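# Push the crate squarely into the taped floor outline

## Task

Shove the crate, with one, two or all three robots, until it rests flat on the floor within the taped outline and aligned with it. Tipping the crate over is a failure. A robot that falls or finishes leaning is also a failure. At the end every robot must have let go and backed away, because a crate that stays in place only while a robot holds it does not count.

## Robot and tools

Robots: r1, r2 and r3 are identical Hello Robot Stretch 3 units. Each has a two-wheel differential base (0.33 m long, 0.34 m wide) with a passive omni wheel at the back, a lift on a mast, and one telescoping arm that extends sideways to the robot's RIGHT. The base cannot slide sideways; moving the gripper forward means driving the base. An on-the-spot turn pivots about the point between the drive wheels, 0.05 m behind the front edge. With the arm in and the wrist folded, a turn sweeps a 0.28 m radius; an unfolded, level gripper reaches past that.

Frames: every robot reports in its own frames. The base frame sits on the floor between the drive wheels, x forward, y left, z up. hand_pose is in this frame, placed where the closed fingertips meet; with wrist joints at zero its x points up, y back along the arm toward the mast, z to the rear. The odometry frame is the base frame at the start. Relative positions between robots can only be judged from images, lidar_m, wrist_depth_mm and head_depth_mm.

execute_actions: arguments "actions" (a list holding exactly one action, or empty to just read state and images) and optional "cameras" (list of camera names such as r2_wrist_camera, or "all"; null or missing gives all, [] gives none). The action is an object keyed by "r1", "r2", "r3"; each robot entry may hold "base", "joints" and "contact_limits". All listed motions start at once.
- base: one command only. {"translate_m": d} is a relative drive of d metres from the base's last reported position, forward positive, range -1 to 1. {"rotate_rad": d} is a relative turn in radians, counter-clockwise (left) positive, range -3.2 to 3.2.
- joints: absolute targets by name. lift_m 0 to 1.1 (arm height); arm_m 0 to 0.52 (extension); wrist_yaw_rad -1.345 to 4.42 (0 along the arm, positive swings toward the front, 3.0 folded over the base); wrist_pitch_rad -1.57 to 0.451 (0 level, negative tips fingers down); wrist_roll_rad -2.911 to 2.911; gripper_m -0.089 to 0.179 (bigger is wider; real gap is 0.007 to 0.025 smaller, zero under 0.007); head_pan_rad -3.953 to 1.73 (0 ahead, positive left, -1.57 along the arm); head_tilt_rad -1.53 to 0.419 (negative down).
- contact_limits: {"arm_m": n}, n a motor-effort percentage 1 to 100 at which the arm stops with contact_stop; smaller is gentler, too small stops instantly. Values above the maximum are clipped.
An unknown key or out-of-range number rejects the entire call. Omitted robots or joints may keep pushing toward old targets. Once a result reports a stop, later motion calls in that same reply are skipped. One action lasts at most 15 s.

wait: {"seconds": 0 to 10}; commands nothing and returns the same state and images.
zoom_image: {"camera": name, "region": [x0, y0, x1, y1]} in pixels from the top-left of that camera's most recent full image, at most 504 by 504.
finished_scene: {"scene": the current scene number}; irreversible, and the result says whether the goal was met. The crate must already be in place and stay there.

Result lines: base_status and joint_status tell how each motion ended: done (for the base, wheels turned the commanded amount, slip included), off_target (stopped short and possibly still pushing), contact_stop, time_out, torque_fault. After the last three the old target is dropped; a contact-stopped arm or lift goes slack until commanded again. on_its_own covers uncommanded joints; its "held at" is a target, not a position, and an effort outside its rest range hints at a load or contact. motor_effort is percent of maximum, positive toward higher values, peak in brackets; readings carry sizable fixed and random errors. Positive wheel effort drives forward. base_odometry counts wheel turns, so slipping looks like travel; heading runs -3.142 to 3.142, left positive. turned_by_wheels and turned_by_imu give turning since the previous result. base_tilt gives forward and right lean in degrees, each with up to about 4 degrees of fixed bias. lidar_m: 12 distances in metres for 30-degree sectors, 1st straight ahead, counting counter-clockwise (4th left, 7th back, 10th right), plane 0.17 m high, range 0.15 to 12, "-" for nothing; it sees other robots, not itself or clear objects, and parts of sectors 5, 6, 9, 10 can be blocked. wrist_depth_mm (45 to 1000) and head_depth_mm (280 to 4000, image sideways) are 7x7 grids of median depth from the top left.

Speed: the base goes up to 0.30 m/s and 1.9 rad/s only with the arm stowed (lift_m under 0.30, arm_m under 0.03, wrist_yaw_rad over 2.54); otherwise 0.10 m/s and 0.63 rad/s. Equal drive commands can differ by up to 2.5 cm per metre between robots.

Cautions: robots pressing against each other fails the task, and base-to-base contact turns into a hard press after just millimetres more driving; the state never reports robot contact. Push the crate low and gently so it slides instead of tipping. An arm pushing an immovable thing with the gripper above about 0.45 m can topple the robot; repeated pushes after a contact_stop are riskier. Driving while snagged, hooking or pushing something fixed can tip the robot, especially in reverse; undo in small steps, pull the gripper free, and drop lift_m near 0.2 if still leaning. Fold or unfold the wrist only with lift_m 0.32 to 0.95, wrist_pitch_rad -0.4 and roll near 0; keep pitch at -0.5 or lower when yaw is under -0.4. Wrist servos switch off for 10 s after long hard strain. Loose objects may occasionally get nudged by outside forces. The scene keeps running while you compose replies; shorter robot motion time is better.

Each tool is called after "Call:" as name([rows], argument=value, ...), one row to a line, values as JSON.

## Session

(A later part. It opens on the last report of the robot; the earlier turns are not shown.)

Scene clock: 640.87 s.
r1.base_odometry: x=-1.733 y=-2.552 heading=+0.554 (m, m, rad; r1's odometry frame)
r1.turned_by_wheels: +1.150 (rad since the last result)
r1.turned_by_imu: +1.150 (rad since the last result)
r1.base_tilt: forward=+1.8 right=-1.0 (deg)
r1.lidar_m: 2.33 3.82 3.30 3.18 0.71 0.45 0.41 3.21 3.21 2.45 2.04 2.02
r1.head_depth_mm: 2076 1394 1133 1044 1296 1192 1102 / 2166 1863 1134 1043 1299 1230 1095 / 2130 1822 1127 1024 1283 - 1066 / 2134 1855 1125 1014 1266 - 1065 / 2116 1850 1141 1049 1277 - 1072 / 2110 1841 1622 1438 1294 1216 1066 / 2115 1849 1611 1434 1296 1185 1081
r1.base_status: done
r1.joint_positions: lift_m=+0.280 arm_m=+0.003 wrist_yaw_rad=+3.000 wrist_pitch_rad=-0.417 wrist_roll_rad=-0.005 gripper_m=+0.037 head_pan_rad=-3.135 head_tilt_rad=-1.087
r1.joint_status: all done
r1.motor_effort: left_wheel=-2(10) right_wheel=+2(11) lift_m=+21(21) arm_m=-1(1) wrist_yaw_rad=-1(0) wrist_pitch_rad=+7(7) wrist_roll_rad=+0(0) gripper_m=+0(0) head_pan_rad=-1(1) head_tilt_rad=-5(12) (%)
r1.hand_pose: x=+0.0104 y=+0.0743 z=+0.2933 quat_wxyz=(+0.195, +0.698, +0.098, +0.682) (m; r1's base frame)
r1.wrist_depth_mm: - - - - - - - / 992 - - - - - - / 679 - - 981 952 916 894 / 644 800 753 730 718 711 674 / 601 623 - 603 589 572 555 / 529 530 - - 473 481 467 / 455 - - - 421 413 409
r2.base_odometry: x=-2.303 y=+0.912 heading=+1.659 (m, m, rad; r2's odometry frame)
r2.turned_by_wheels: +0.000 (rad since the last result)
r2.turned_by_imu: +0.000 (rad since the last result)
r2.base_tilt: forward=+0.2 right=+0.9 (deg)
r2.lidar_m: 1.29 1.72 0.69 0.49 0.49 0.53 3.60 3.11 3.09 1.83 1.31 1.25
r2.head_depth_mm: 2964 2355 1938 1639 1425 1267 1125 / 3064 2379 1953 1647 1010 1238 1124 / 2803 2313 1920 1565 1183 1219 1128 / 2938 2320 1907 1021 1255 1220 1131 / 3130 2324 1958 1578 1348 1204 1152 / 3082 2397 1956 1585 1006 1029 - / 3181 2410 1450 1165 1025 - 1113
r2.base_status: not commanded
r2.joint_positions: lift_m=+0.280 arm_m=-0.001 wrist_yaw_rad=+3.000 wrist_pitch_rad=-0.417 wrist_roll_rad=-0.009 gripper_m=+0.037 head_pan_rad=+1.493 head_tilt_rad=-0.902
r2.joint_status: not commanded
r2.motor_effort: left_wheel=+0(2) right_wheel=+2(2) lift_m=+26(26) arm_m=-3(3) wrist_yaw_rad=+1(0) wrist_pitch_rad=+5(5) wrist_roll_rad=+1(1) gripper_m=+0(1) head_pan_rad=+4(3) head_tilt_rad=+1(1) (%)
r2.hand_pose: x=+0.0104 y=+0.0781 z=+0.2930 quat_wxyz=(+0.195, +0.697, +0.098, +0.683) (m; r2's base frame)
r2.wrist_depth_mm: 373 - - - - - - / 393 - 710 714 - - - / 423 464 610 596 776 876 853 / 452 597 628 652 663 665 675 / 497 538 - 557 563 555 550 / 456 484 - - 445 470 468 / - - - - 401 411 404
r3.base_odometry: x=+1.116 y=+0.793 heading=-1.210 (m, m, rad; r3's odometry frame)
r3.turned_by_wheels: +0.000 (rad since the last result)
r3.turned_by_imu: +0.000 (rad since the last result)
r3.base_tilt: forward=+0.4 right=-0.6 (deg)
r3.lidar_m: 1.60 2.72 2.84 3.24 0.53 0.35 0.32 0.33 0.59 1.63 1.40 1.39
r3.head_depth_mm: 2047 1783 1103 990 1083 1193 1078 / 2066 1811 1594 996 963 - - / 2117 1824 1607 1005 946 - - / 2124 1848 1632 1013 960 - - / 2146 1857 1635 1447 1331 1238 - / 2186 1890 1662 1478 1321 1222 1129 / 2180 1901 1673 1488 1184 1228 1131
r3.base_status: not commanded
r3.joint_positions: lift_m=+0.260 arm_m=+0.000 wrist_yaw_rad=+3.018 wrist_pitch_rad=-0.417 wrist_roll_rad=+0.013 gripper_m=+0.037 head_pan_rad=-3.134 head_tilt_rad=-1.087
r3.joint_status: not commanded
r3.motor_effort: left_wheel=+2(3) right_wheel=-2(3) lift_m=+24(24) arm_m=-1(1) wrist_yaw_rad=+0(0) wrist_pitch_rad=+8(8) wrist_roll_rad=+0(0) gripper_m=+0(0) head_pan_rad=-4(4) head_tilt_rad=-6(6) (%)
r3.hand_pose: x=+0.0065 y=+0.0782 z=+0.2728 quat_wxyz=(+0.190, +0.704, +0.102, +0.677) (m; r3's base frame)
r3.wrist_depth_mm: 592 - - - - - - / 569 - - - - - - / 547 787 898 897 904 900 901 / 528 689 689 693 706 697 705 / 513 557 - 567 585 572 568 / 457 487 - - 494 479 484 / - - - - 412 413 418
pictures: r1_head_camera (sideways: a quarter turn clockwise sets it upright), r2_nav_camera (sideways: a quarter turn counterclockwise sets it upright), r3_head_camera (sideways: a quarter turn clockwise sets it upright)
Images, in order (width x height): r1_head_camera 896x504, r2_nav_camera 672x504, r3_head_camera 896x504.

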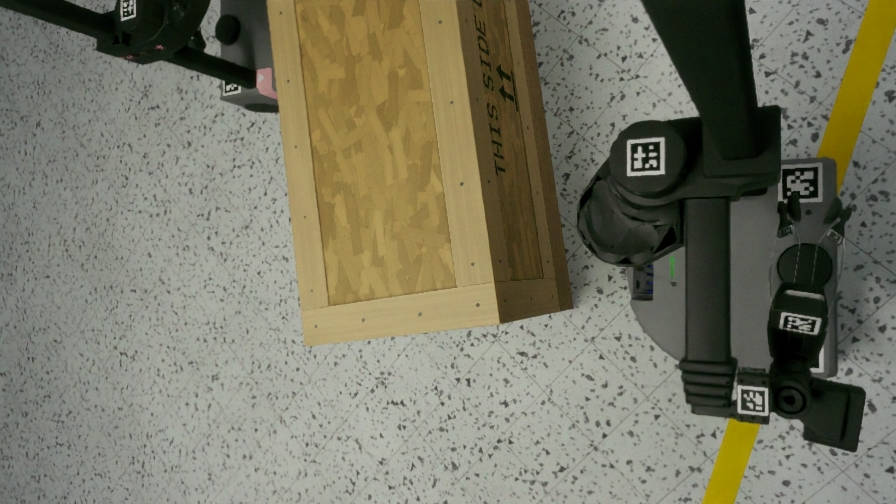

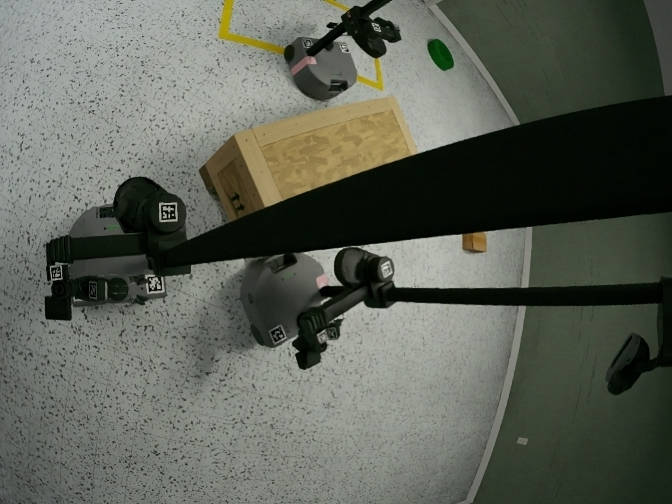

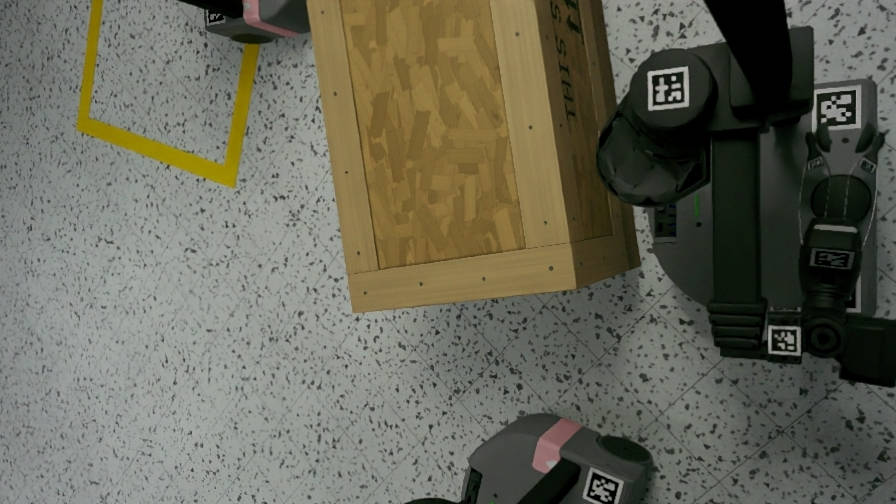

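Call:
execute_actions([
  {"r1":{"base":{"translate_m":-0.11},"joints":{"lift_m":0.6}},"r2":{"base":{"translate_m":0.3},"joints":{"head_pan_rad":-3.6}},"r3":{"base":{"translate_m":-0.025},"joints":{"lift_m":0.6}}},
], cameras=[])

Call:
execute_actions([
  {"r1":{"base":{"translate_m":-0.17}},"r3":{"base":{"translate_m":-0.17}}},
], cameras=["r1_head_camera","r2_nav_camera","r2_head_camera","r3_head_camera"])

Scene clock: 649.43 s.
r1.base_odometry: x=-1.826 y=-2.610 heading=+0.554 (m, m, rad; r1's odometry frame)
r1.turned_by_wheels: +0.000 (rad since the last result)
r1.turned_by_imu: +0.000 (rad since the last result)
r1.base_tilt: forward=+1.9 right=-1.0 (deg)
r1.lidar_m: 2.41 3.96 3.37 3.08 0.52 0.34 0.31 0.31 3.14 2.54 2.13 2.11
r1.head_depth_mm: 2176 1778 1133 1013 1205 - 1091 / 2158 1874 1487 1028 - - 1092 / 2156 1847 1626 1024 - - 1084 / 2123 1841 1629 1006 998 - 1074 / 2175 1838 1622 1018 1158 - 1061 / 2150 1825 1618 1434 1313 1156 1071 / 2102 1828 1603 1427 1311 - -
r1.base_status: done
r1.joint_positions: lift_m=+0.600 arm_m=+0.003 wrist_yaw_rad=+3.000 wrist_pitch_rad=-0.417 wrist_roll_rad=-0.005 gripper_m=+0.037 head_pan_rad=-3.135 head_tilt_rad=-1.087
r1.joint_status: all done
r1.motor_effort: left_wheel=-3(15) right_wheel=+2(7) lift_m=+39(42) arm_m=-1(1) wrist_yaw_rad=-1(1) wrist_pitch_rad=+7(7) wrist_roll_rad=+0(0) gripper_m=+1(0) head_pan_rad=-2(1) head_tilt_rad=-5(6) (%)
r1.hand_pose: x=+0.0104 y=+0.0743 z=+0.6126 quat_wxyz=(+0.195, +0.698, +0.098, +0.682) (m; r1's base frame)
r1.wrist_depth_mm: - - - - - - - / - - - - - - - / - - - - - - - / 679 771 - - - - - / 546 744 - - - - 969 / 448 691 - 903 830 850 828 / 403 635 804 767 731 724 726
r2.base_odometry: x=-2.329 y=+1.210 heading=+1.659 (m, m, rad; r2's odometry frame)
r2.turned_by_wheels: +0.000 (rad since the last result)
r2.turned_by_imu: +0.001 (rad since the last result)
r2.base_tilt: forward=+0.3 right=+1.0 (deg)
r2.lidar_m: 1.02 1.37 3.38 0.66 0.62 0.65 3.88 3.30 3.40 1.44 1.03 0.99
r2.head_depth_mm: 2714 2361 1355 1145 1073 - 1094 / 1396 2316 1668 1152 1138 1264 - / 3062 2380 1869 1181 1311 1261 - / 3082 2374 1954 1621 1400 1267 - / 3038 2405 1959 1646 1437 1267 1151 / 3098 2401 1969 1662 1438 1276 1133 / 3116 2407 1971 1678 1448 1272 1135
r2.base_status: done
r2.joint_positions: lift_m=+0.280 arm_m=-0.001 wrist_yaw_rad=+3.000 wrist_pitch_rad=-0.417 wrist_roll_rad=-0.009 gripper_m=+0.037 head_pan_rad=-3.593 head_tilt_rad=-0.902
r2.joint_status: all done
r2.motor_effort: left_wheel=-1(9) right_wheel=+3(10) lift_m=+26(26) arm_m=-4(4) wrist_yaw_rad=+0(1) wrist_pitch_rad=+5(5) wrist_roll_rad=+1(1) gripper_m=+0(0) head_pan_rad=-5(49) head_tilt_rad=+1(1) (%)
r2.hand_pose: x=+0.0104 y=+0.0781 z=+0.2930 quat_wxyz=(+0.195, +0.697, +0.098, +0.683) (m; r2's base frame)
r2.wrist_depth_mm: 822 - - - - - - / 648 - - - - - - / 529 539 607 831 860 862 857 / 557 595 645 654 675 674 680 / 533 540 - 550 561 555 554 / 455 480 - - 454 471 471 / - - - - 404 405 406
r3.base_odometry: x=+1.107 y=+0.817 heading=-1.210 (m, m, rad; r3's odometry frame)
r3.turned_by_wheels: +0.000 (rad since the last result)
r3.turned_by_imu: -0.001 (rad since the last result)
r3.base_tilt: forward=+0.4 right=-0.6 (deg)
r3.lidar_m: 1.62 2.77 2.85 3.27 0.49 0.33 0.30 0.30 2.94 0.53 1.42 1.42
r3.head_depth_mm: 2046 1776 1419 995 - - 1078 / 2068 1815 1602 1011 - - - / 2095 1826 1617 1020 - - - / 2103 1842 1629 1014 939 - - / 2143 1864 1641 1446 1320 - - / 2158 1876 1661 1481 1343 - - / 2204 1914 1667 1492 1346 1198 1146
r3.base_status: done
r3.joint_positions: lift_m=+0.600 arm_m=+0.000 wrist_yaw_rad=+3.018 wrist_pitch_rad=-0.417 wrist_roll_rad=+0.013 gripper_m=+0.037 head_pan_rad=-3.134 head_tilt_rad=-1.087
r3.joint_status: all done
r3.motor_effort: left_wheel=+2(10) right_wheel=-3(13) lift_m=+29(30) arm_m=-1(1) wrist_yaw_rad=+0(1) wrist_pitch_rad=+8(8) wrist_roll_rad=+0(0) gripper_m=+0(1) head_pan_rad=-4(3) head_tilt_rad=-6(5) (%)
r3.hand_pose: x=+0.0065 y=+0.0782 z=+0.6126 quat_wxyz=(+0.190, +0.704, +0.102, +0.677) (m; r3's base frame)
r3.wrist_depth_mm: - - - - - - - / - - - - - - - / - - - - - - - / 598 745 - - - - - / 509 737 - - - - - / 454 753 - 881 904 891 874 / 445 644 735 769 768 772 758
pictures: none
No camera images: the call's "cameras" was empty. Leave "cameras" out to get every camera's image.

Scene clock: 653.10 s.
r1.base_odometry: x=-1.970 y=-2.699 heading=+0.555 (m, m, rad; r1's odometry frame)
r1.turned_by_wheels: +0.000 (rad since the last result)
r1.turned_by_imu: +0.090 (rad since the last result)
r1.base_tilt: forward=+1.9 right=-1.0 (deg)
r1.lidar_m: 2.66 4.90 3.44 0.53 0.31 0.27 0.27 0.32 3.02 2.54 2.23 2.22
r1.head_depth_mm: 2162 1848 1646 1014 922 - 1095 / 2153 1867 1631 1030 - - 1097 / 2145 1838 1639 1027 - - 1085 / 2126 1839 1632 1013 947 - 1071 / 2130 1856 1621 1440 1126 - 1065 / 2109 1829 1612 1436 1315 1155 1066 / 2109 1825 1611 1433 1301 - -
r1.base_status: translate_m off_target (by the wheels' count: -0.1697 of -0.1700)
r1.joint_positions: lift_m=+0.600 arm_m=+0.003 wrist_yaw_rad=+3.000 wrist_pitch_rad=-0.416 wrist_roll_rad=-0.005 gripper_m=+0.037 head_pan_rad=-3.135 head_tilt_rad=-1.089
r1.joint_status: not commanded
r1.on_its_own: left_wheel is at rest, and its effort (-35) is outside its rest range (-18 to +18); right_wheel is at rest, and its effort (-48) is outside its rest range (-18 to +18)
r1.motor_effort: left_wheel=-35(50) right_wheel=-48(82) lift_m=+38(38) arm_m=-1(1) wrist_yaw_rad=+0(0) wrist_pitch_rad=+7(7) wrist_roll_rad=+0(0) gripper_m=+0(0) head_pan_rad=-1(1) head_tilt_rad=-5(5) (%)
r1.hand_pose: x=+0.0103 y=+0.0743 z=+0.6127 quat_wxyz=(+0.195, +0.698, +0.098, +0.682) (m; r1's base frame)
r1.wrist_depth_mm: - - - - - - - / - - - - - - - / - - - - - - - / - 664 767 - - - - / 537 518 - - - - 983 / 444 438 - 890 868 838 830 / 384 395 509 750 736 729 720
r2.base_odometry: x=-2.329 y=+1.210 heading=+1.659 (m, m, rad; r2's odometry frame)
r2.turned_by_wheels: +0.000 (rad since the last result)
r2.turned_by_imu: -0.001 (rad since the last result)
r2.base_tilt: forward=+0.2 right=+0.9 (deg)
r2.lidar_m: 1.02 1.37 3.38 3.50 0.64 0.62 3.88 3.29 3.42 1.44 1.03 0.99
r2.head_depth_mm: 1184 2277 1354 1155 1239 - 1088 / 3073 2366 1356 1143 1193 1206 - / 3051 2400 1946 1151 1230 1260 - / 3085 2366 1959 1316 1435 1263 - / 3032 2391 1959 1669 1435 1265 1148 / 3104 2413 1959 1644 1431 1268 1134 / 3112 2443 1958 1663 1449 1264 1135
r2.base_status: not commanded
r2.joint_positions: lift_m=+0.280 arm_m=-0.001 wrist_yaw_rad=+3.000 wrist_pitch_rad=-0.417 wrist_roll_rad=-0.009 gripper_m=+0.037 head_pan_rad=-3.593 head_tilt_rad=-0.902
r2.joint_status: not commanded
r2.motor_effort: left_wheel=-2(1) right_wheel=+3(3) lift_m=+26(27) arm_m=-3(3) wrist_yaw_rad=+1(1) wrist_pitch_rad=+5(5) wrist_roll_rad=+1(1) gripper_m=-1(1) head_pan_rad=-4(4) head_tilt_rad=+1(1) (%)
r2.hand_pose: x=+0.0104 y=+0.0781 z=+0.2930 quat_wxyz=(+0.195, +0.697, +0.098, +0.683) (m; r2's base frame)
r2.wrist_depth_mm: 721 - - - - - - / 649 - - - - - - / 507 499 843 838 869 871 861 / 505 530 662 662 661 664 677 / 541 533 - 553 559 558 548 / 455 485 - - 449 470 474 / - - - - 405 407 410
r3.base_odometry: x=+1.047 y=+0.975 heading=-1.210 (m, m, rad; r3's odometry frame)
r3.turned_by_wheels: +0.000 (rad since the last result)
r3.turned_by_imu: +0.245 (rad since the last result)
r3.base_tilt: forward=+0.4 right=-0.5 (deg)
r3.lidar_m: 2.03 2.93 3.03 0.41 0.28 0.27 0.27 3.62 2.19 0.51 1.49 1.53
r3.head_depth_mm: 2042 1787 1580 992 - - 1079 / 2058 1808 1591 1015 - - - / 2097 1824 1608 1017 - - - / 2105 1835 1626 1452 1061 - - / 2144 1874 1644 1469 1326 - - / 2172 1877 1661 1478 1329 - - / 2187 1901 1669 1499 1344 1106 1145
r3.base_status: translate_m off_target (by the wheels' count: -0.1697 of -0.1700)
r3.joint_positions: lift_m=+0.600 arm_m=+0.000 wrist_yaw_rad=+3.019 wrist_pitch_rad=-0.417 wrist_roll_rad=+0.013 gripper_m=+0.037 head_pan_rad=-3.135 head_tilt_rad=-1.089
r3.joint_status: not commanded
r3.on_its_own: left_wheel is at rest, and its effort (-58) is outside its rest range (-18 to +18); right_wheel is at rest, and its effort (-48) is outside its rest range (-18 to +18)
r3.motor_effort: left_wheel=-58(88) right_wheel=-48(88) lift_m=+27(29) arm_m=-1(1) wrist_yaw_rad=+0(1) wrist_pitch_rad=+8(9) wrist_roll_rad=+0(0) gripper_m=+0(1) head_pan_rad=-4(5) head_tilt_rad=-4(6) (%)
r3.hand_pose: x=+0.0063 y=+0.0782 z=+0.6127 quat_wxyz=(+0.190, +0.704, +0.103, +0.677) (m; r3's base frame)
r3.wrist_depth_mm: - - - - - - - / - - - - - - - / - - 794 - - - - / 619 606 634 - - - - / 494 497 - - - - - / 420 419 - 884 907 882 898 / 358 381 724 755 760 765 771
pictures: r1_head_camera (sideways: a quarter turn clockwise sets it upright), r2_head_camera (sideways: a quarter turn clockwise sets it upright), r2_nav_camera (sideways: a quarter turn counterclockwise sets it upright), r3_head_camera (sideways: a quarter turn clockwise sets it upright)
Images, in order (width x height): r1_head_camera 896x504, r2_head_camera 896x504, r2_nav_camera 672x504, r3_head_camera 896x504.

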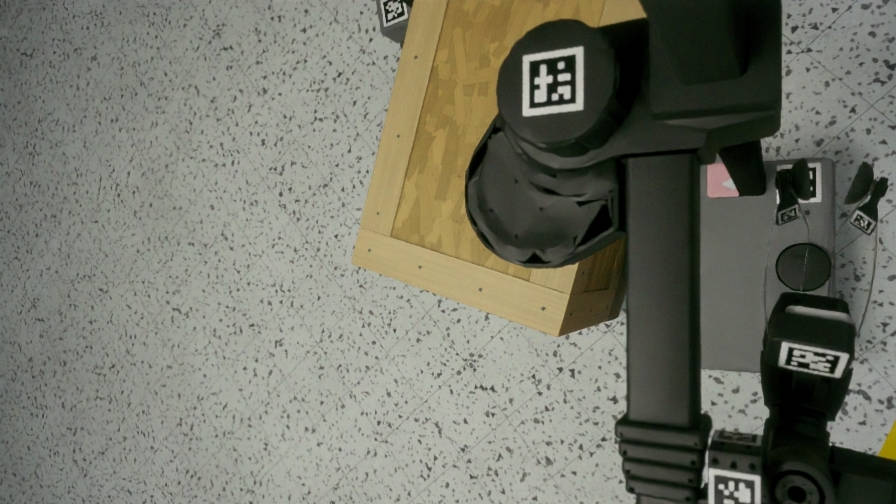

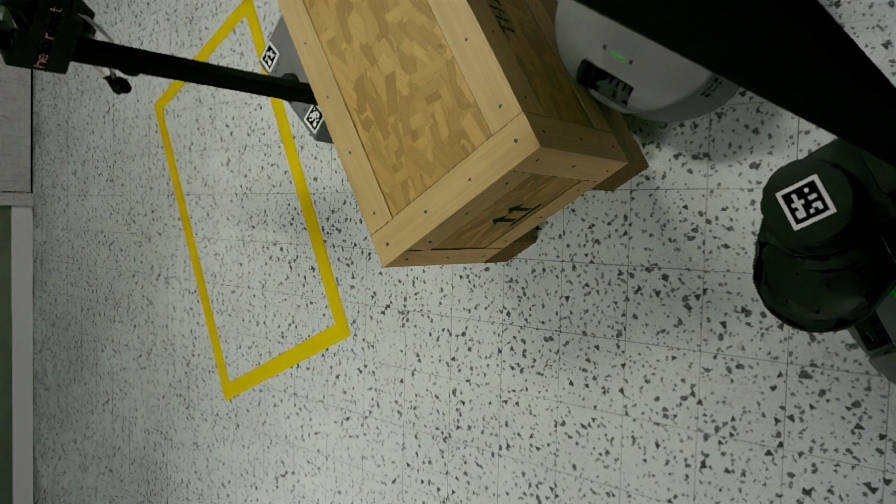

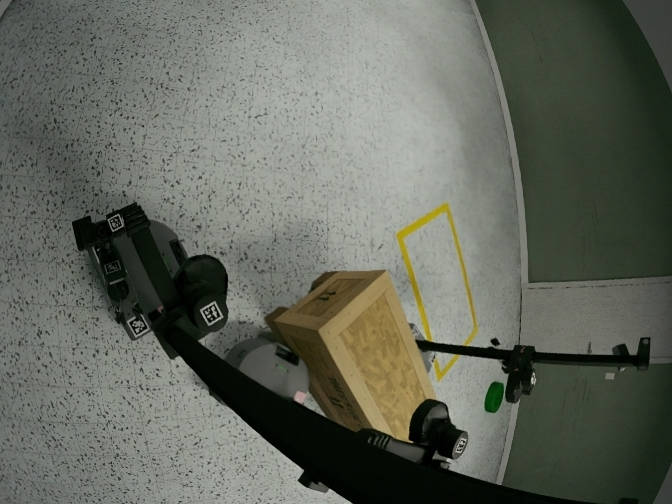

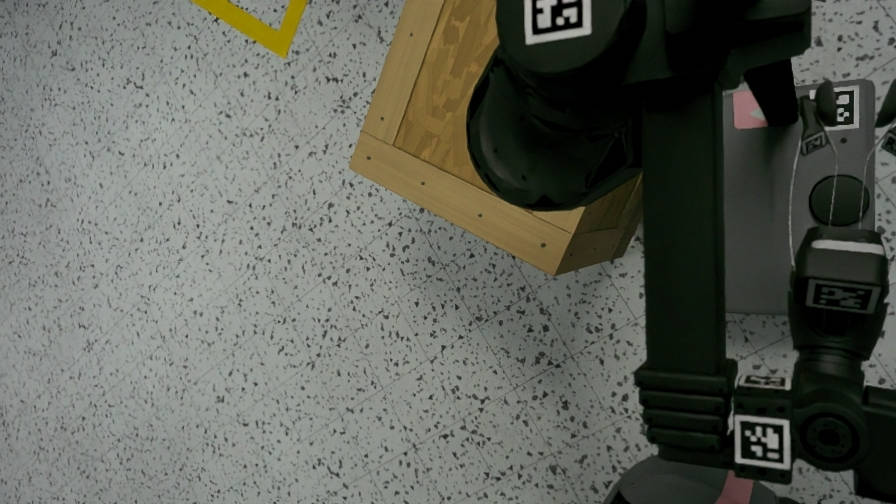

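Call:
execute_actions([
  {"r1":{"base":{"translate_m":-0.1}},"r3":{"base":{"translate_m":-0.1}},"r2":{"joints":{"head_pan_rad":-3.3}}},
], cameras=["r1_nav_camera","r2_head_camera","r3_nav_camera"])

Scene clock: 668.10 s.
r1.base_odometry: x=-2.055 y=-2.752 heading=+0.555 (m, m, rad; r1's odometry frame)
r1.turned_by_wheels: +0.000 (rad since the last result)
r1.turned_by_imu: +0.018 (rad since the last result)
r1.base_tilt: forward=+2.0 right=-1.0 (deg)
r1.lidar_m: 2.77 3.54 3.51 0.36 0.27 0.26 0.28 2.96 2.98 2.59 2.29 2.30
r1.head_depth_mm: 2171 1871 1636 1013 918 - 1092 / 2141 1863 1628 1024 - - 1092 / 2141 1857 1621 1021 - - 1082 / 2140 1834 1613 1045 1053 - 1072 / 2131 1823 1614 1431 1287 - 1066 / 2106 1849 1620 1431 1320 1155 1063 / 2118 1814 1606 1424 1295 - -
r1.base_status: translate_m off_target (by the wheels' count: -0.0997 of -0.1000)
r1.joint_positions: lift_m=+0.600 arm_m=+0.003 wrist_yaw_rad=+3.000 wrist_pitch_rad=-0.416 wrist_roll_rad=-0.005 gripper_m=+0.037 head_pan_rad=-3.135 head_tilt_rad=-1.089
r1.joint_status: not commanded
r1.on_its_own: left_wheel is at rest, and its effort (-50) is outside its rest range (-18 to +18); right_wheel is at rest, and its effort (-54) is outside its rest range (-18 to +18)
r1.motor_effort: left_wheel=-50(58) right_wheel=-54(77) lift_m=+38(38) arm_m=-1(1) wrist_yaw_rad=-1(1) wrist_pitch_rad=+7(7) wrist_roll_rad=+0(0) gripper_m=+0(0) head_pan_rad=-1(2) head_tilt_rad=-4(5) (%)
r1.hand_pose: x=+0.0104 y=+0.0743 z=+0.6127 quat_wxyz=(+0.195, +0.698, +0.098, +0.682) (m; r1's base frame)
r1.wrist_depth_mm: - - - - - - - / - - - - - - - / - - 881 - - - - / - 664 639 735 - - - / 548 520 - 932 - - 992 / 443 436 - 823 840 839 835 / 377 380 431 744 725 726 713
r2.base_odometry: x=-2.329 y=+1.210 heading=+1.659 (m, m, rad; r2's odometry frame)
r2.turned_by_wheels: +0.000 (rad since the last result)
r2.turned_by_imu: -0.001 (rad since the last result)
r2.base_tilt: forward=+0.2 right=+0.9 (deg)
r2.lidar_m: 1.02 1.37 3.38 3.50 0.76 0.67 3.87 3.28 3.39 1.44 1.03 0.99
r2.head_depth_mm: 3025 2365 1941 1144 1153 1116 1122 / 3088 2356 1990 1294 1269 1263 1162 / 2986 2399 1947 1635 1425 1263 - / 3096 2378 1965 1662 1439 1258 - / 3063 2392 1947 1666 1441 1261 1156 / 3057 2371 1980 1669 1437 1265 1131 / 3084 2414 1962 1663 1439 1270 1133
r2.base_status: not commanded
r2.joint_positions: lift_m=+0.280 arm_m=-0.001 wrist_yaw_rad=+3.000 wrist_pitch_rad=-0.417 wrist_roll_rad=-0.009 gripper_m=+0.037 head_pan_rad=-3.307 head_tilt_rad=-0.902
r2.joint_status: all done
r2.motor_effort: left_wheel=-1(2) right_wheel=+3(2) lift_m=+26(27) arm_m=-4(4) wrist_yaw_rad=+1(0) wrist_pitch_rad=+5(5) wrist_roll_rad=+1(1) gripper_m=+1(0) head_pan_rad=+3(27) head_tilt_rad=+0(0) (%)
r2.hand_pose: x=+0.0104 y=+0.0781 z=+0.2930 quat_wxyz=(+0.195, +0.697, +0.098, +0.683) (m; r2's base frame)
r2.wrist_depth_mm: 627 - - - - - - / 622 - - - - - - / 503 497 824 842 835 859 873 / 439 486 659 659 667 673 674 / 485 520 - 555 560 550 558 / 459 483 - - 450 464 478 / - - - - 402 405 409
r3.base_odometry: x=+1.012 y=+1.069 heading=-1.211 (m, m, rad; r3's odometry frame)
r3.turned_by_wheels: +0.000 (rad since the last result)
r3.turned_by_imu: +0.050 (rad since the last result)
r3.base_tilt: forward=+0.4 right=-0.6 (deg)
r3.lidar_m: 2.17 2.99 0.50 0.29 0.25 0.25 0.29 3.55 2.09 0.48 1.50 1.57
r3.head_depth_mm: 2040 1777 1584 998 - - 1080 / 2068 1802 1601 1007 - - - / 2089 1822 1608 1458 - - - / 2109 1842 1620 1454 1284 - - / 2134 1874 1637 1468 1328 - - / 2165 1874 1654 1477 1337 - - / 2188 1900 1663 1505 1345 1083 1135
r3.base_status: translate_m off_target (by the wheels' count: -0.0996 of -0.1000)
r3.joint_positions: lift_m=+0.600 arm_m=+0.000 wrist_yaw_rad=+3.019 wrist_pitch_rad=-0.417 wrist_roll_rad=+0.013 gripper_m=+0.037 head_pan_rad=-3.135 head_tilt_rad=-1.089
r3.joint_status: not commanded
r3.on_its_own: left_wheel is at rest, and its effort (-54) is outside its rest range (-18 to +18); right_wheel is at rest, and its effort (-61) is outside its rest range (-18 to +18)
r3.motor_effort: left_wheel=-54(74) right_wheel=-61(83) lift_m=+27(27) arm_m=-1(1) wrist_yaw_rad=+0(0) wrist_pitch_rad=+8(8) wrist_roll_rad=+0(0) gripper_m=+0(0) head_pan_rad=-3(2) head_tilt_rad=-4(4) (%)
r3.hand_pose: x=+0.0063 y=+0.0782 z=+0.6127 quat_wxyz=(+0.190, +0.704, +0.103, +0.677) (m; r3's base frame)
r3.wrist_depth_mm: - - - - - - - / - - - - - - - / - 726 784 - - - - / - 598 606 618 - - - / 490 496 - 588 - - - / 420 415 - 669 918 875 880 / 361 361 531 741 754 773 771
pictures: r1_nav_camera (sideways: a quarter turn counterclockwise sets it upright), r2_head_camera (sideways: a quarter turn clockwise sets it upright), r3_nav_camera (sideways: a quarter turn counterclockwise sets it upright)
Images, in order (width x height): r1_nav_camera 672x504, r2_head_camera 896x504, r3_nav_camera 672x504.

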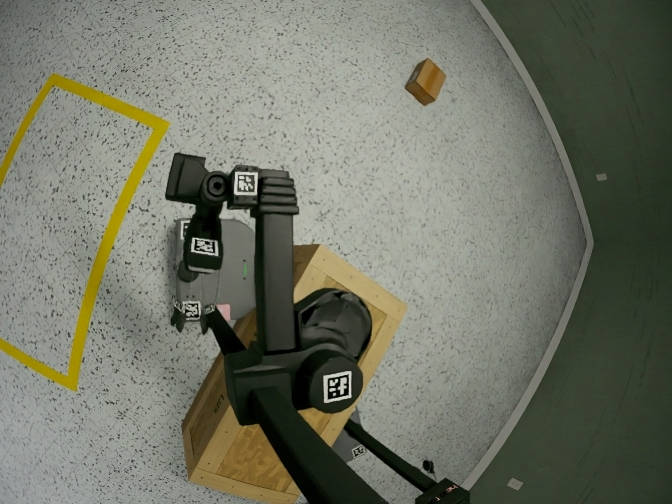

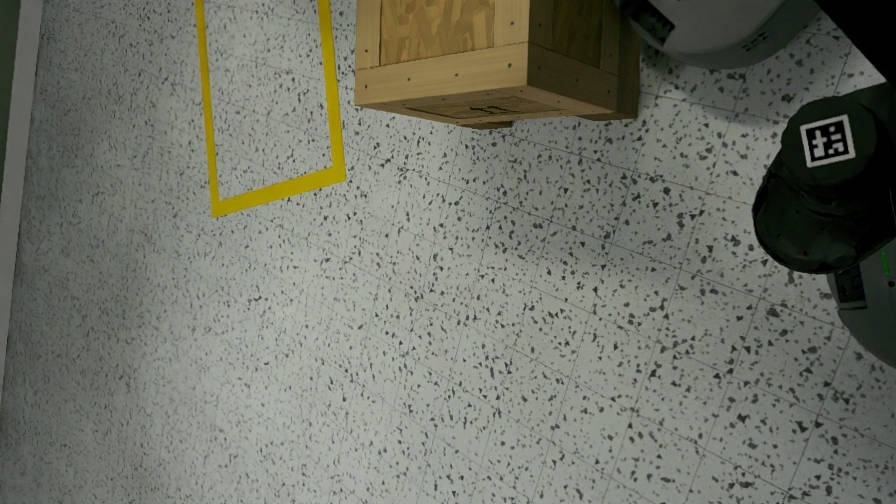

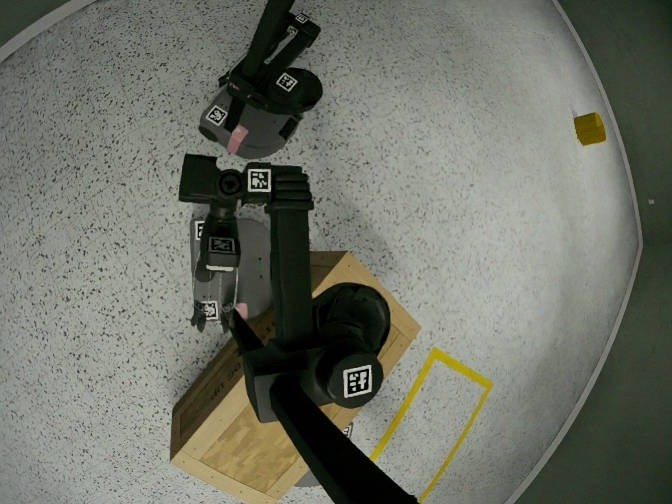

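Call:
execute_actions([
  {"r1":{"base":{"translate_m":0.25},"joints":{"lift_m":0.28}},"r3":{"base":{"rotate_rad":0.61},"joints":{"lift_m":0.28}}},
], cameras=["r3_nav_camera"])

Call:
execute_actions([
  {"r1":{"base":{"translate_m":1.0}},"r3":{"base":{"translate_m":0.41}},"r2":{"base":{"rotate_rad":-1.175},"joints":{"head_pan_rad":-3.14,"head_tilt_rad":-1.1}}},
], cameras=[])

Call:
execute_actions([
  {"r1":{"base":{"translate_m":0.65},"joints":{"head_pan_rad":-2.7,"head_tilt_rad":-0.85}},"r3":{"base":{"rotate_rad":-1.4}}},
], cameras=["r3_head_camera","r2_head_camera","r1_head_camera","r2_nav_camera"])

Scene clock: 693.37 s.
r1.base_odometry: x=-1.843 y=-2.620 heading=+0.555 (m, m, rad; r1's odometry frame)
r1.turned_by_wheels: +0.000 (rad since the last result)
r1.turned_by_imu: -0.001 (rad since the last result)
r1.base_tilt: forward=+1.9 right=-1.0 (deg)
r1.lidar_m: 2.57 4.82 3.36 0.64 0.48 0.47 0.49 3.14 3.16 2.41 2.13 2.12
r1.head_depth_mm: 2165 1849 1631 1011 1029 1150 1100 / 2149 1838 1126 1009 1187 1225 1094 / 2134 1848 1127 1036 1292 - 1069 / 2147 1838 1144 1110 1326 - 1063 / 2137 1843 1608 1423 1294 - 1066 / 2129 1832 1602 1437 1291 1220 1064 / 2124 1843 1594 1428 1297 1178 1079
r1.base_status: done
r1.joint_positions: lift_m=+0.280 arm_m=+0.003 wrist_yaw_rad=+3.000 wrist_pitch_rad=-0.416 wrist_roll_rad=-0.005 gripper_m=+0.037 head_pan_rad=-3.135 head_tilt_rad=-1.089
r1.joint_status: all done
r1.motor_effort: left_wheel=+0(43) right_wheel=+1(46) lift_m=+20(33) arm_m=-1(1) wrist_yaw_rad=+1(2) wrist_pitch_rad=+7(7) wrist_roll_rad=+0(0) gripper_m=+0(0) head_pan_rad=-1(2) head_tilt_rad=-4(4) (%)
r1.hand_pose: x=+0.0104 y=+0.0743 z=+0.2934 quat_wxyz=(+0.195, +0.698, +0.098, +0.682) (m; r1's base frame)
r1.wrist_depth_mm: 401 - - - - - - / 399 456 - - - - - / 408 483 - 978 925 926 872 / 419 514 743 753 716 706 676 / 428 548 - 595 608 568 558 / 447 522 - - 483 481 464 / 442 - - - 418 411 402
r2.base_odometry: x=-2.329 y=+1.210 heading=+1.659 (m, m, rad; r2's odometry frame)
r2.turned_by_wheels: +0.000 (rad since the last result)
r2.turned_by_imu: -0.001 (rad since the last result)
r2.base_tilt: forward=+0.3 right=+0.9 (deg)
r2.lidar_m: 1.02 1.37 3.38 3.49 0.72 0.67 3.86 3.28 3.39 1.44 1.03 0.99
r2.head_depth_mm: 3021 2381 1937 1151 1150 1128 1040 / 3034 2347 1950 1299 1267 1259 1161 / 3042 2336 1937 1650 1423 1261 - / 3064 2376 1966 1649 1427 1260 - / 3047 2385 1947 1660 1438 1268 1151 / 3046 2398 1979 1661 1443 1266 1131 / 3103 2396 1948 1665 1448 1267 1138
r2.base_status: not commanded
r2.joint_positions: lift_m=+0.280 arm_m=-0.001 wrist_yaw_rad=+3.000 wrist_pitch_rad=-0.417 wrist_roll_rad=-0.009 gripper_m=+0.037 head_pan_rad=-3.307 head_tilt_rad=-0.902
r2.joint_status: not commanded
r2.motor_effort: left_wheel=-1(2) right_wheel=+2(2) lift_m=+27(27) arm_m=-4(4) wrist_yaw_rad=+0(0) wrist_pitch_rad=+5(5) wrist_roll_rad=+1(1) gripper_m=-1(0) head_pan_rad=+4(3) head_tilt_rad=+0(1) (%)
r2.hand_pose: x=+0.0104 y=+0.0781 z=+0.2930 quat_wxyz=(+0.195, +0.697, +0.098, +0.683) (m; r2's base frame)
r2.wrist_depth_mm: 648 - - - - - - / 612 - - - - - - / 506 493 783 855 856 868 853 / 433 434 659 663 653 678 675 / 452 483 - 549 560 549 554 / 457 488 - - 444 473 472 / - - - - 405 407 408
r3.base_odometry: x=+1.012 y=+1.069 heading=-0.601 (m, m, rad; r3's odometry frame)
r3.turned_by_wheels: +0.610 (rad since the last result)
r3.turned_by_imu: +0.601 (rad since the last result)
r3.base_tilt: forward=+0.4 right=-0.5 (deg)
r3.lidar_m: 2.99 0.44 0.28 0.25 0.25 0.31 3.58 0.48 0.48 1.50 1.62 2.38
r3.head_depth_mm: 2032 1780 1577 1417 906 842 1030 / 2070 1798 1591 1431 1310 - 1062 / 2090 1830 1608 1443 1325 - - / 2103 1831 1623 1456 1314 - - / 2155 1852 1634 1469 1276 1236 - / 2168 1875 1652 916 1178 1220 1125 / 2181 1892 1673 906 1057 1222 1131
r3.base_status: done
r3.joint_positions: lift_m=+0.280 arm_m=+0.000 wrist_yaw_rad=+3.019 wrist_pitch_rad=-0.417 wrist_roll_rad=+0.013 gripper_m=+0.037 head_pan_rad=-3.135 head_tilt_rad=-1.089
r3.joint_status: all done
r3.motor_effort: left_wheel=-2(54) right_wheel=+3(47) lift_m=+21(21) arm_m=-1(1) wrist_yaw_rad=-1(0) wrist_pitch_rad=+8(8) wrist_roll_rad=+0(0) gripper_m=+1(1) head_pan_rad=-3(4) head_tilt_rad=-5(3) (%)
r3.hand_pose: x=+0.0063 y=+0.0782 z=+0.2930 quat_wxyz=(+0.190, +0.704, +0.103, +0.677) (m; r3's base frame)
r3.wrist_depth_mm: 225 - 256 273 294 320 353 / 241 - 277 296 327 356 396 / 261 272 304 327 359 399 446 / 282 299 337 361 402 449 518 / 308 330 - 405 454 516 577 / 333 357 - 444 499 504 508 / 358 - - - 434 438 442
pictures: r3_nav_camera (sideways: a quarter turn counterclockwise sets it upright)
Images, in order (width x height): r3_nav_camera 672x504.

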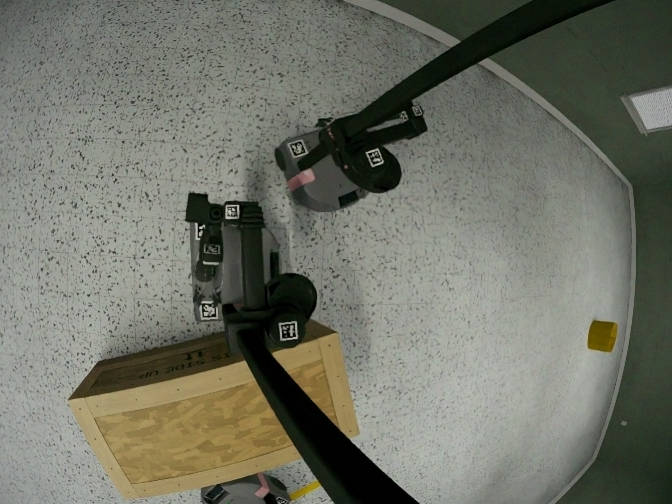

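Scene clock: 698.47 s.
r1.base_odometry: x=-0.993 y=-2.093 heading=+0.555 (m, m, rad; r1's odometry frame)
r1.turned_by_wheels: +0.000 (rad since the last result)
r1.turned_by_imu: -0.002 (rad since the last result)
r1.base_tilt: forward=+1.8 right=-1.0 (deg)
r1.lidar_m: 1.79 3.35 2.82 3.62 3.24 1.30 1.37 3.88 2.72 1.65 1.49 1.49
r1.head_depth_mm: 1499 1450 1610 1448 1316 1153 1108 / 1489 1545 1629 1452 1322 1222 1096 / 1513 1670 1624 1459 1325 - 1067 / 1553 1773 1608 1442 1326 - 1072 / 2114 1858 1617 1439 1307 - 1067 / 2120 1823 1613 1443 1298 1215 1060 / 2102 1812 1612 1436 1296 1180 1087
r1.base_status: done
r1.joint_positions: lift_m=+0.280 arm_m=+0.003 wrist_yaw_rad=+3.000 wrist_pitch_rad=-0.416 wrist_roll_rad=-0.005 gripper_m=+0.037 head_pan_rad=-3.135 head_tilt_rad=-1.089
r1.joint_status: not commanded
r1.motor_effort: left_wheel=+0(12) right_wheel=+0(6) lift_m=+21(21) arm_m=-1(1) wrist_yaw_rad=+0(0) wrist_pitch_rad=+7(6) wrist_roll_rad=+0(0) gripper_m=+0(0) head_pan_rad=-1(1) head_tilt_rad=-5(4) (%)
r1.hand_pose: x=+0.0104 y=+0.0743 z=+0.2934 quat_wxyz=(+0.195, +0.698, +0.098, +0.682) (m; r1's base frame)
r1.wrist_depth_mm: - - - - - - - / - - - - - - - / - - - 995 933 937 874 / 822 784 768 723 713 686 658 / 632 629 - 591 595 570 548 / 532 519 - - 485 487 463 / 456 - - - 421 414 406
r2.base_odometry: x=-2.329 y=+1.210 heading=+0.484 (m, m, rad; r2's odometry frame)
r2.turned_by_wheels: -1.175 (rad since the last result)
r2.turned_by_imu: -1.161 (rad since the last result)
r2.base_tilt: forward=+0.2 right=+0.9 (deg)
r2.lidar_m: 1.08 0.99 1.00 1.24 2.51 0.95 0.82 0.67 2.18 4.67 3.29 1.66
r2.head_depth_mm: 2079 1796 1361 1423 1307 1203 1083 / 2033 1786 1384 1371 1307 - 1077 / 2019 1055 1381 1377 1321 - - / 2086 1319 1536 1449 1312 - - / 2123 1275 1304 1434 1314 1231 - / 2125 1277 1169 1316 1310 1217 - / 2118 1284 1135 1135 1329 1206 1114
r2.base_status: done
r2.joint_positions: lift_m=+0.280 arm_m=-0.001 wrist_yaw_rad=+3.000 wrist_pitch_rad=-0.417 wrist_roll_rad=-0.009 gripper_m=+0.037 head_pan_rad=-3.147 head_tilt_rad=-1.087
r2.joint_status: all done
r2.motor_effort: left_wheel=+3(11) right_wheel=-2(8) lift_m=+27(27) arm_m=-4(3) wrist_yaw_rad=+1(0) wrist_pitch_rad=+5(5) wrist_roll_rad=+1(1) gripper_m=-1(1) head_pan_rad=+3(21) head_tilt_rad=-5(21) (%)
r2.hand_pose: x=+0.0104 y=+0.0781 z=+0.2930 quat_wxyz=(+0.195, +0.697, +0.098, +0.683) (m; r2's base frame)
r2.wrist_depth_mm: - - - - - 815 717 / - - - - - 882 742 / 849 804 833 857 836 862 795 / 642 659 658 660 672 681 672 / 536 531 - 554 562 550 559 / 465 486 - - 450 465 473 / - - - - 406 402 408
r3.base_odometry: x=+1.350 y=+0.837 heading=-0.601 (m, m, rad; r3's odometry frame)
r3.turned_by_wheels: +0.000 (rad since the last result)
r3.turned_by_imu: -0.002 (rad since the last result)
r3.base_tilt: forward=+0.4 right=-0.6 (deg)
r3.lidar_m: 2.59 2.79 3.26 0.32 0.32 0.39 0.76 0.86 1.57 1.55 1.66 2.45
r3.head_depth_mm: 2029 1775 1103 1001 1025 1045 1081 / 2059 1787 1581 1306 1302 - 1060 / 2095 1806 1604 1440 1324 - - / 2116 1840 1621 1455 1322 - - / 2145 1860 1633 1421 1333 1241 - / 2156 1858 1445 1349 1339 1221 1128 / 2200 1886 1031 1368 1345 1228 1132
r3.base_status: done
r3.joint_positions: lift_m=+0.280 arm_m=+0.000 wrist_yaw_rad=+3.019 wrist_pitch_rad=-0.417 wrist_roll_rad=+0.013 gripper_m=+0.037 head_pan_rad=-3.135 head_tilt_rad=-1.089
r3.joint_status: not commanded
r3.motor_effort: left_wheel=-2(8) right_wheel=+2(12) lift_m=+21(21) arm_m=-1(1) wrist_yaw_rad=-1(0) wrist_pitch_rad=+9(8) wrist_roll_rad=+0(0) gripper_m=+1(0) head_pan_rad=-3(4) head_tilt_rad=-5(4) (%)
r3.hand_pose: x=+0.0063 y=+0.0782 z=+0.2930 quat_wxyz=(+0.190, +0.704, +0.103, +0.677) (m; r3's base frame)
r3.wrist_depth_mm: 282 - 318 342 - - - / 303 - 347 372 - - - / 324 340 382 407 954 957 948 / 348 372 418 452 742 722 741 / 377 405 - 511 613 595 602 / 418 449 - 515 515 503 507 / 439 - - - 438 439 437
pictures: none
No camera images: the call's "cameras" was empty. Leave "cameras" out to get every camera's image.

Scene clock: 702.33 s.
r1.base_odometry: x=-0.440 y=-1.750 heading=+0.555 (m, m, rad; r1's odometry frame)
r1.turned_by_wheels: +0.000 (rad since the last result)
r1.turned_by_imu: -0.001 (rad since the last result)
r1.base_tilt: forward=+1.9 right=-1.1 (deg)
r1.lidar_m: 1.27 2.38 2.62 2.60 3.65 1.90 1.93 4.36 1.91 1.19 1.06 1.06
r1.head_depth_mm: 3741 2707 2138 1717 1453 1271 1124 / 3740 2673 2095 1733 1466 1266 1181 / 3767 2679 2103 1714 1450 1262 1152 / 3680 2734 2094 1728 1454 1265 1155 / 3717 2709 2111 1710 1455 1256 1151 / 3709 2667 2082 1710 1450 1258 1112 / 3609 2640 2085 1712 1449 1257 1109
r1.base_status: done
r1.joint_positions: lift_m=+0.280 arm_m=+0.003 wrist_yaw_rad=+3.000 wrist_pitch_rad=-0.416 wrist_roll_rad=-0.005 gripper_m=+0.037 head_pan_rad=-2.707 head_tilt_rad=-0.852
r1.joint_status: all done
r1.motor_effort: left_wheel=+1(13) right_wheel=+0(8) lift_m=+21(21) arm_m=-1(0) wrist_yaw_rad=+0(1) wrist_pitch_rad=+7(7) wrist_roll_rad=+0(0) gripper_m=-1(0) head_pan_rad=+3(22) head_tilt_rad=+0(13) (%)
r1.hand_pose: x=+0.0104 y=+0.0743 z=+0.2934 quat_wxyz=(+0.195, +0.698, +0.098, +0.682) (m; r1's base frame)
r1.wrist_depth_mm: - - - - - - - / - - - - - - - / - - - 981 954 912 855 / 820 787 771 737 755 706 684 / 642 627 - 589 603 572 549 / 535 525 - - 472 484 471 / 454 - - - 416 412 411
r2.base_odometry: x=-2.329 y=+1.210 heading=+0.484 (m, m, rad; r2's odometry frame)
r2.turned_by_wheels: +0.000 (rad since the last result)
r2.turned_by_imu: -0.001 (rad since the last result)
r2.base_tilt: forward=+0.2 right=+0.9 (deg)
r2.lidar_m: 1.08 0.99 0.99 1.23 2.51 0.94 0.82 0.67 2.73 4.69 3.29 1.67
r2.head_depth_mm: 2009 1788 1574 1442 1304 1208 1086 / 2090 1162 1381 1418 1307 - 1079 / 2086 1344 1407 1430 1328 - - / 2096 1330 1521 1443 1315 - - / 2092 1281 1302 1427 1317 1232 - / 2108 1279 1170 1323 1313 1217 - / 2112 1283 1137 1129 1316 1214 1107
r2.base_status: not commanded
r2.joint_positions: lift_m=+0.280 arm_m=-0.001 wrist_yaw_rad=+3.000 wrist_pitch_rad=-0.417 wrist_roll_rad=-0.009 gripper_m=+0.037 head_pan_rad=-3.147 head_tilt_rad=-1.087
r2.joint_status: not commanded
r2.motor_effort: left_wheel=+3(3) right_wheel=-2(2) lift_m=+26(26) arm_m=-4(4) wrist_yaw_rad=+1(0) wrist_pitch_rad=+5(5) wrist_roll_rad=+1(1) gripper_m=+0(1) head_pan_rad=+3(3) head_tilt_rad=-5(6) (%)
r2.hand_pose: x=+0.0104 y=+0.0781 z=+0.2930 quat_wxyz=(+0.195, +0.697, +0.098, +0.683) (m; r2's base frame)
r2.wrist_depth_mm: - - - - - 835 715 / - - - - - 881 743 / 822 796 828 847 842 847 773 / 647 646 653 670 666 664 677 / 539 534 - 558 562 550 551 / 454 483 - - 447 464 471 / - - - - 403 408 408
r3.base_odometry: x=+1.350 y=+0.837 heading=-2.001 (m, m, rad; r3's odometry frame)
r3.turned_by_wheels: -1.400 (rad since the last result)
r3.turned_by_imu: -1.377 (rad since the last result)
r3.base_tilt: forward=+0.4 right=-0.6 (deg)
r3.lidar_m: 1.55 1.81 2.59 2.60 3.03 0.33 0.32 0.33 0.46 2.99 0.86 1.54
r3.head_depth_mm: 2028 1772 1589 1416 1289 1200 1077 / 2065 1793 1594 1410 1282 - 1057 / 2092 1808 1611 1005 942 - - / 2106 1828 1622 1015 953 - - / 2148 1866 1640 1023 960 1242 - / 2153 1883 1656 1025 974 1214 1123 / 2183 1899 1673 1037 978 1228 1130
r3.base_status: done
r3.joint_positions: lift_m=+0.280 arm_m=+0.000 wrist_yaw_rad=+3.019 wrist_pitch_rad=-0.417 wrist_roll_rad=+0.013 gripper_m=+0.037 head_pan_rad=-3.135 head_tilt_rad=-1.089
r3.joint_status: not commanded
r3.motor_effort: left_wheel=+3(12) right_wheel=-3(9) lift_m=+21(21) arm_m=-1(1) wrist_yaw_rad=+0(1) wrist_pitch_rad=+8(8) wrist_roll_rad=+0(0) gripper_m=+1(1) head_pan_rad=-3(3) head_tilt_rad=-5(5) (%)
r3.hand_pose: x=+0.0063 y=+0.0782 z=+0.2930 quat_wxyz=(+0.190, +0.704, +0.103, +0.677) (m; r3's base frame)
r3.wrist_depth_mm: - - - - - - - / - - - - - - - / 918 925 932 956 951 946 950 / 714 724 728 729 734 736 734 / 585 590 - 599 613 603 599 / 498 505 - 521 520 501 502 / 438 - - - 437 437 438
pictures: r1_head_camera (sideways: a quarter turn clockwise sets it upright), r2_head_camera (sideways: a quarter turn clockwise sets it upright), r2_nav_camera (sideways: a quarter turn counterclockwise sets it upright), r3_head_camera (sideways: a quarter turn clockwise sets it upright)
Images, in order (width x height): r1_head_camera 896x504, r2_head_camera 896x504, r2_nav_camera 672x504, r3_head_camera 896x504.

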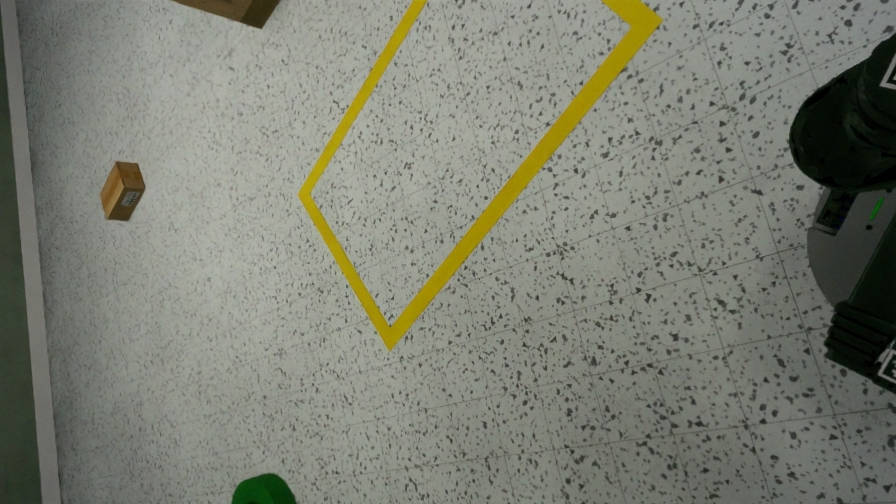

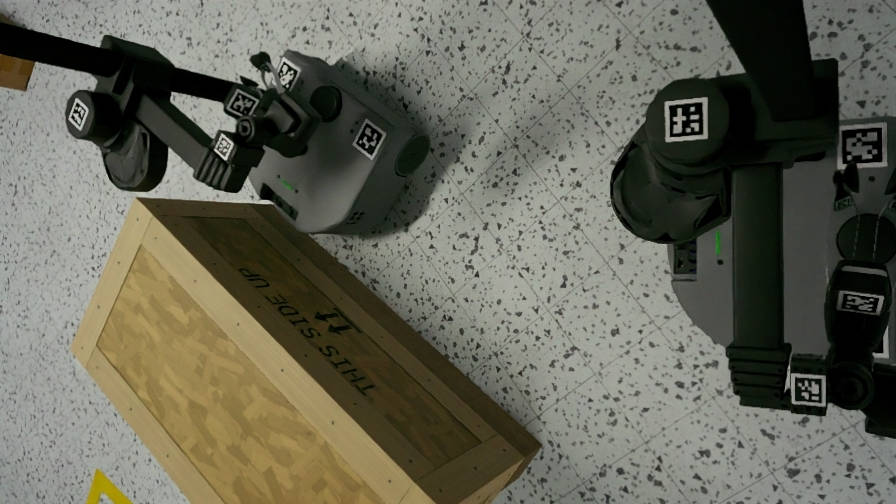

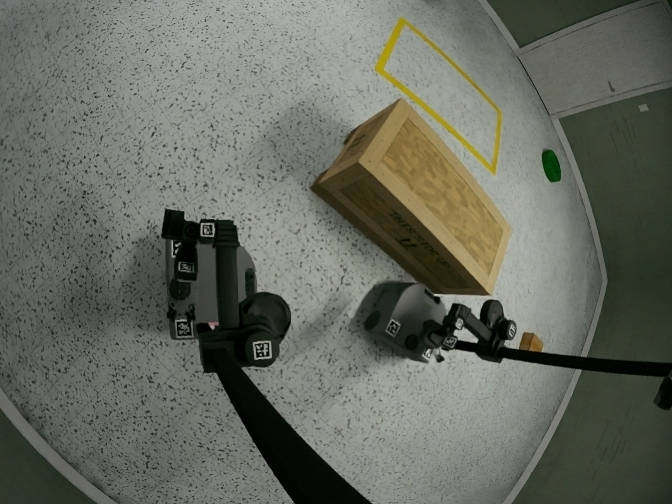

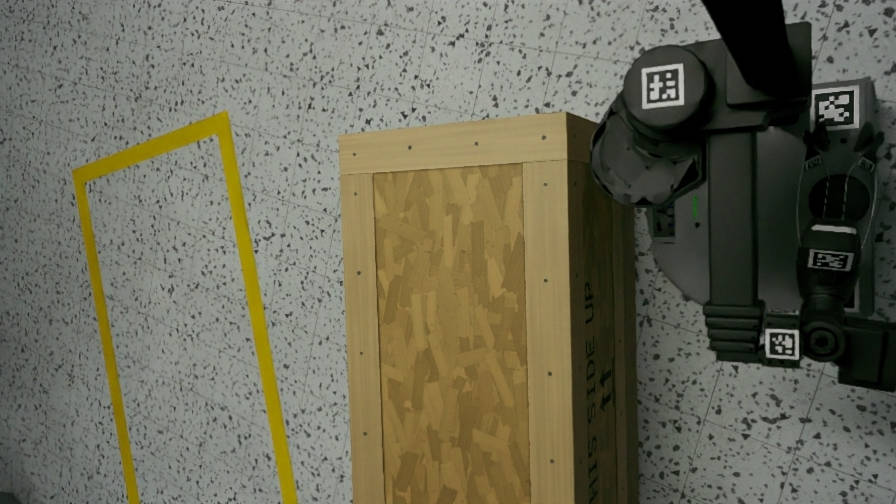

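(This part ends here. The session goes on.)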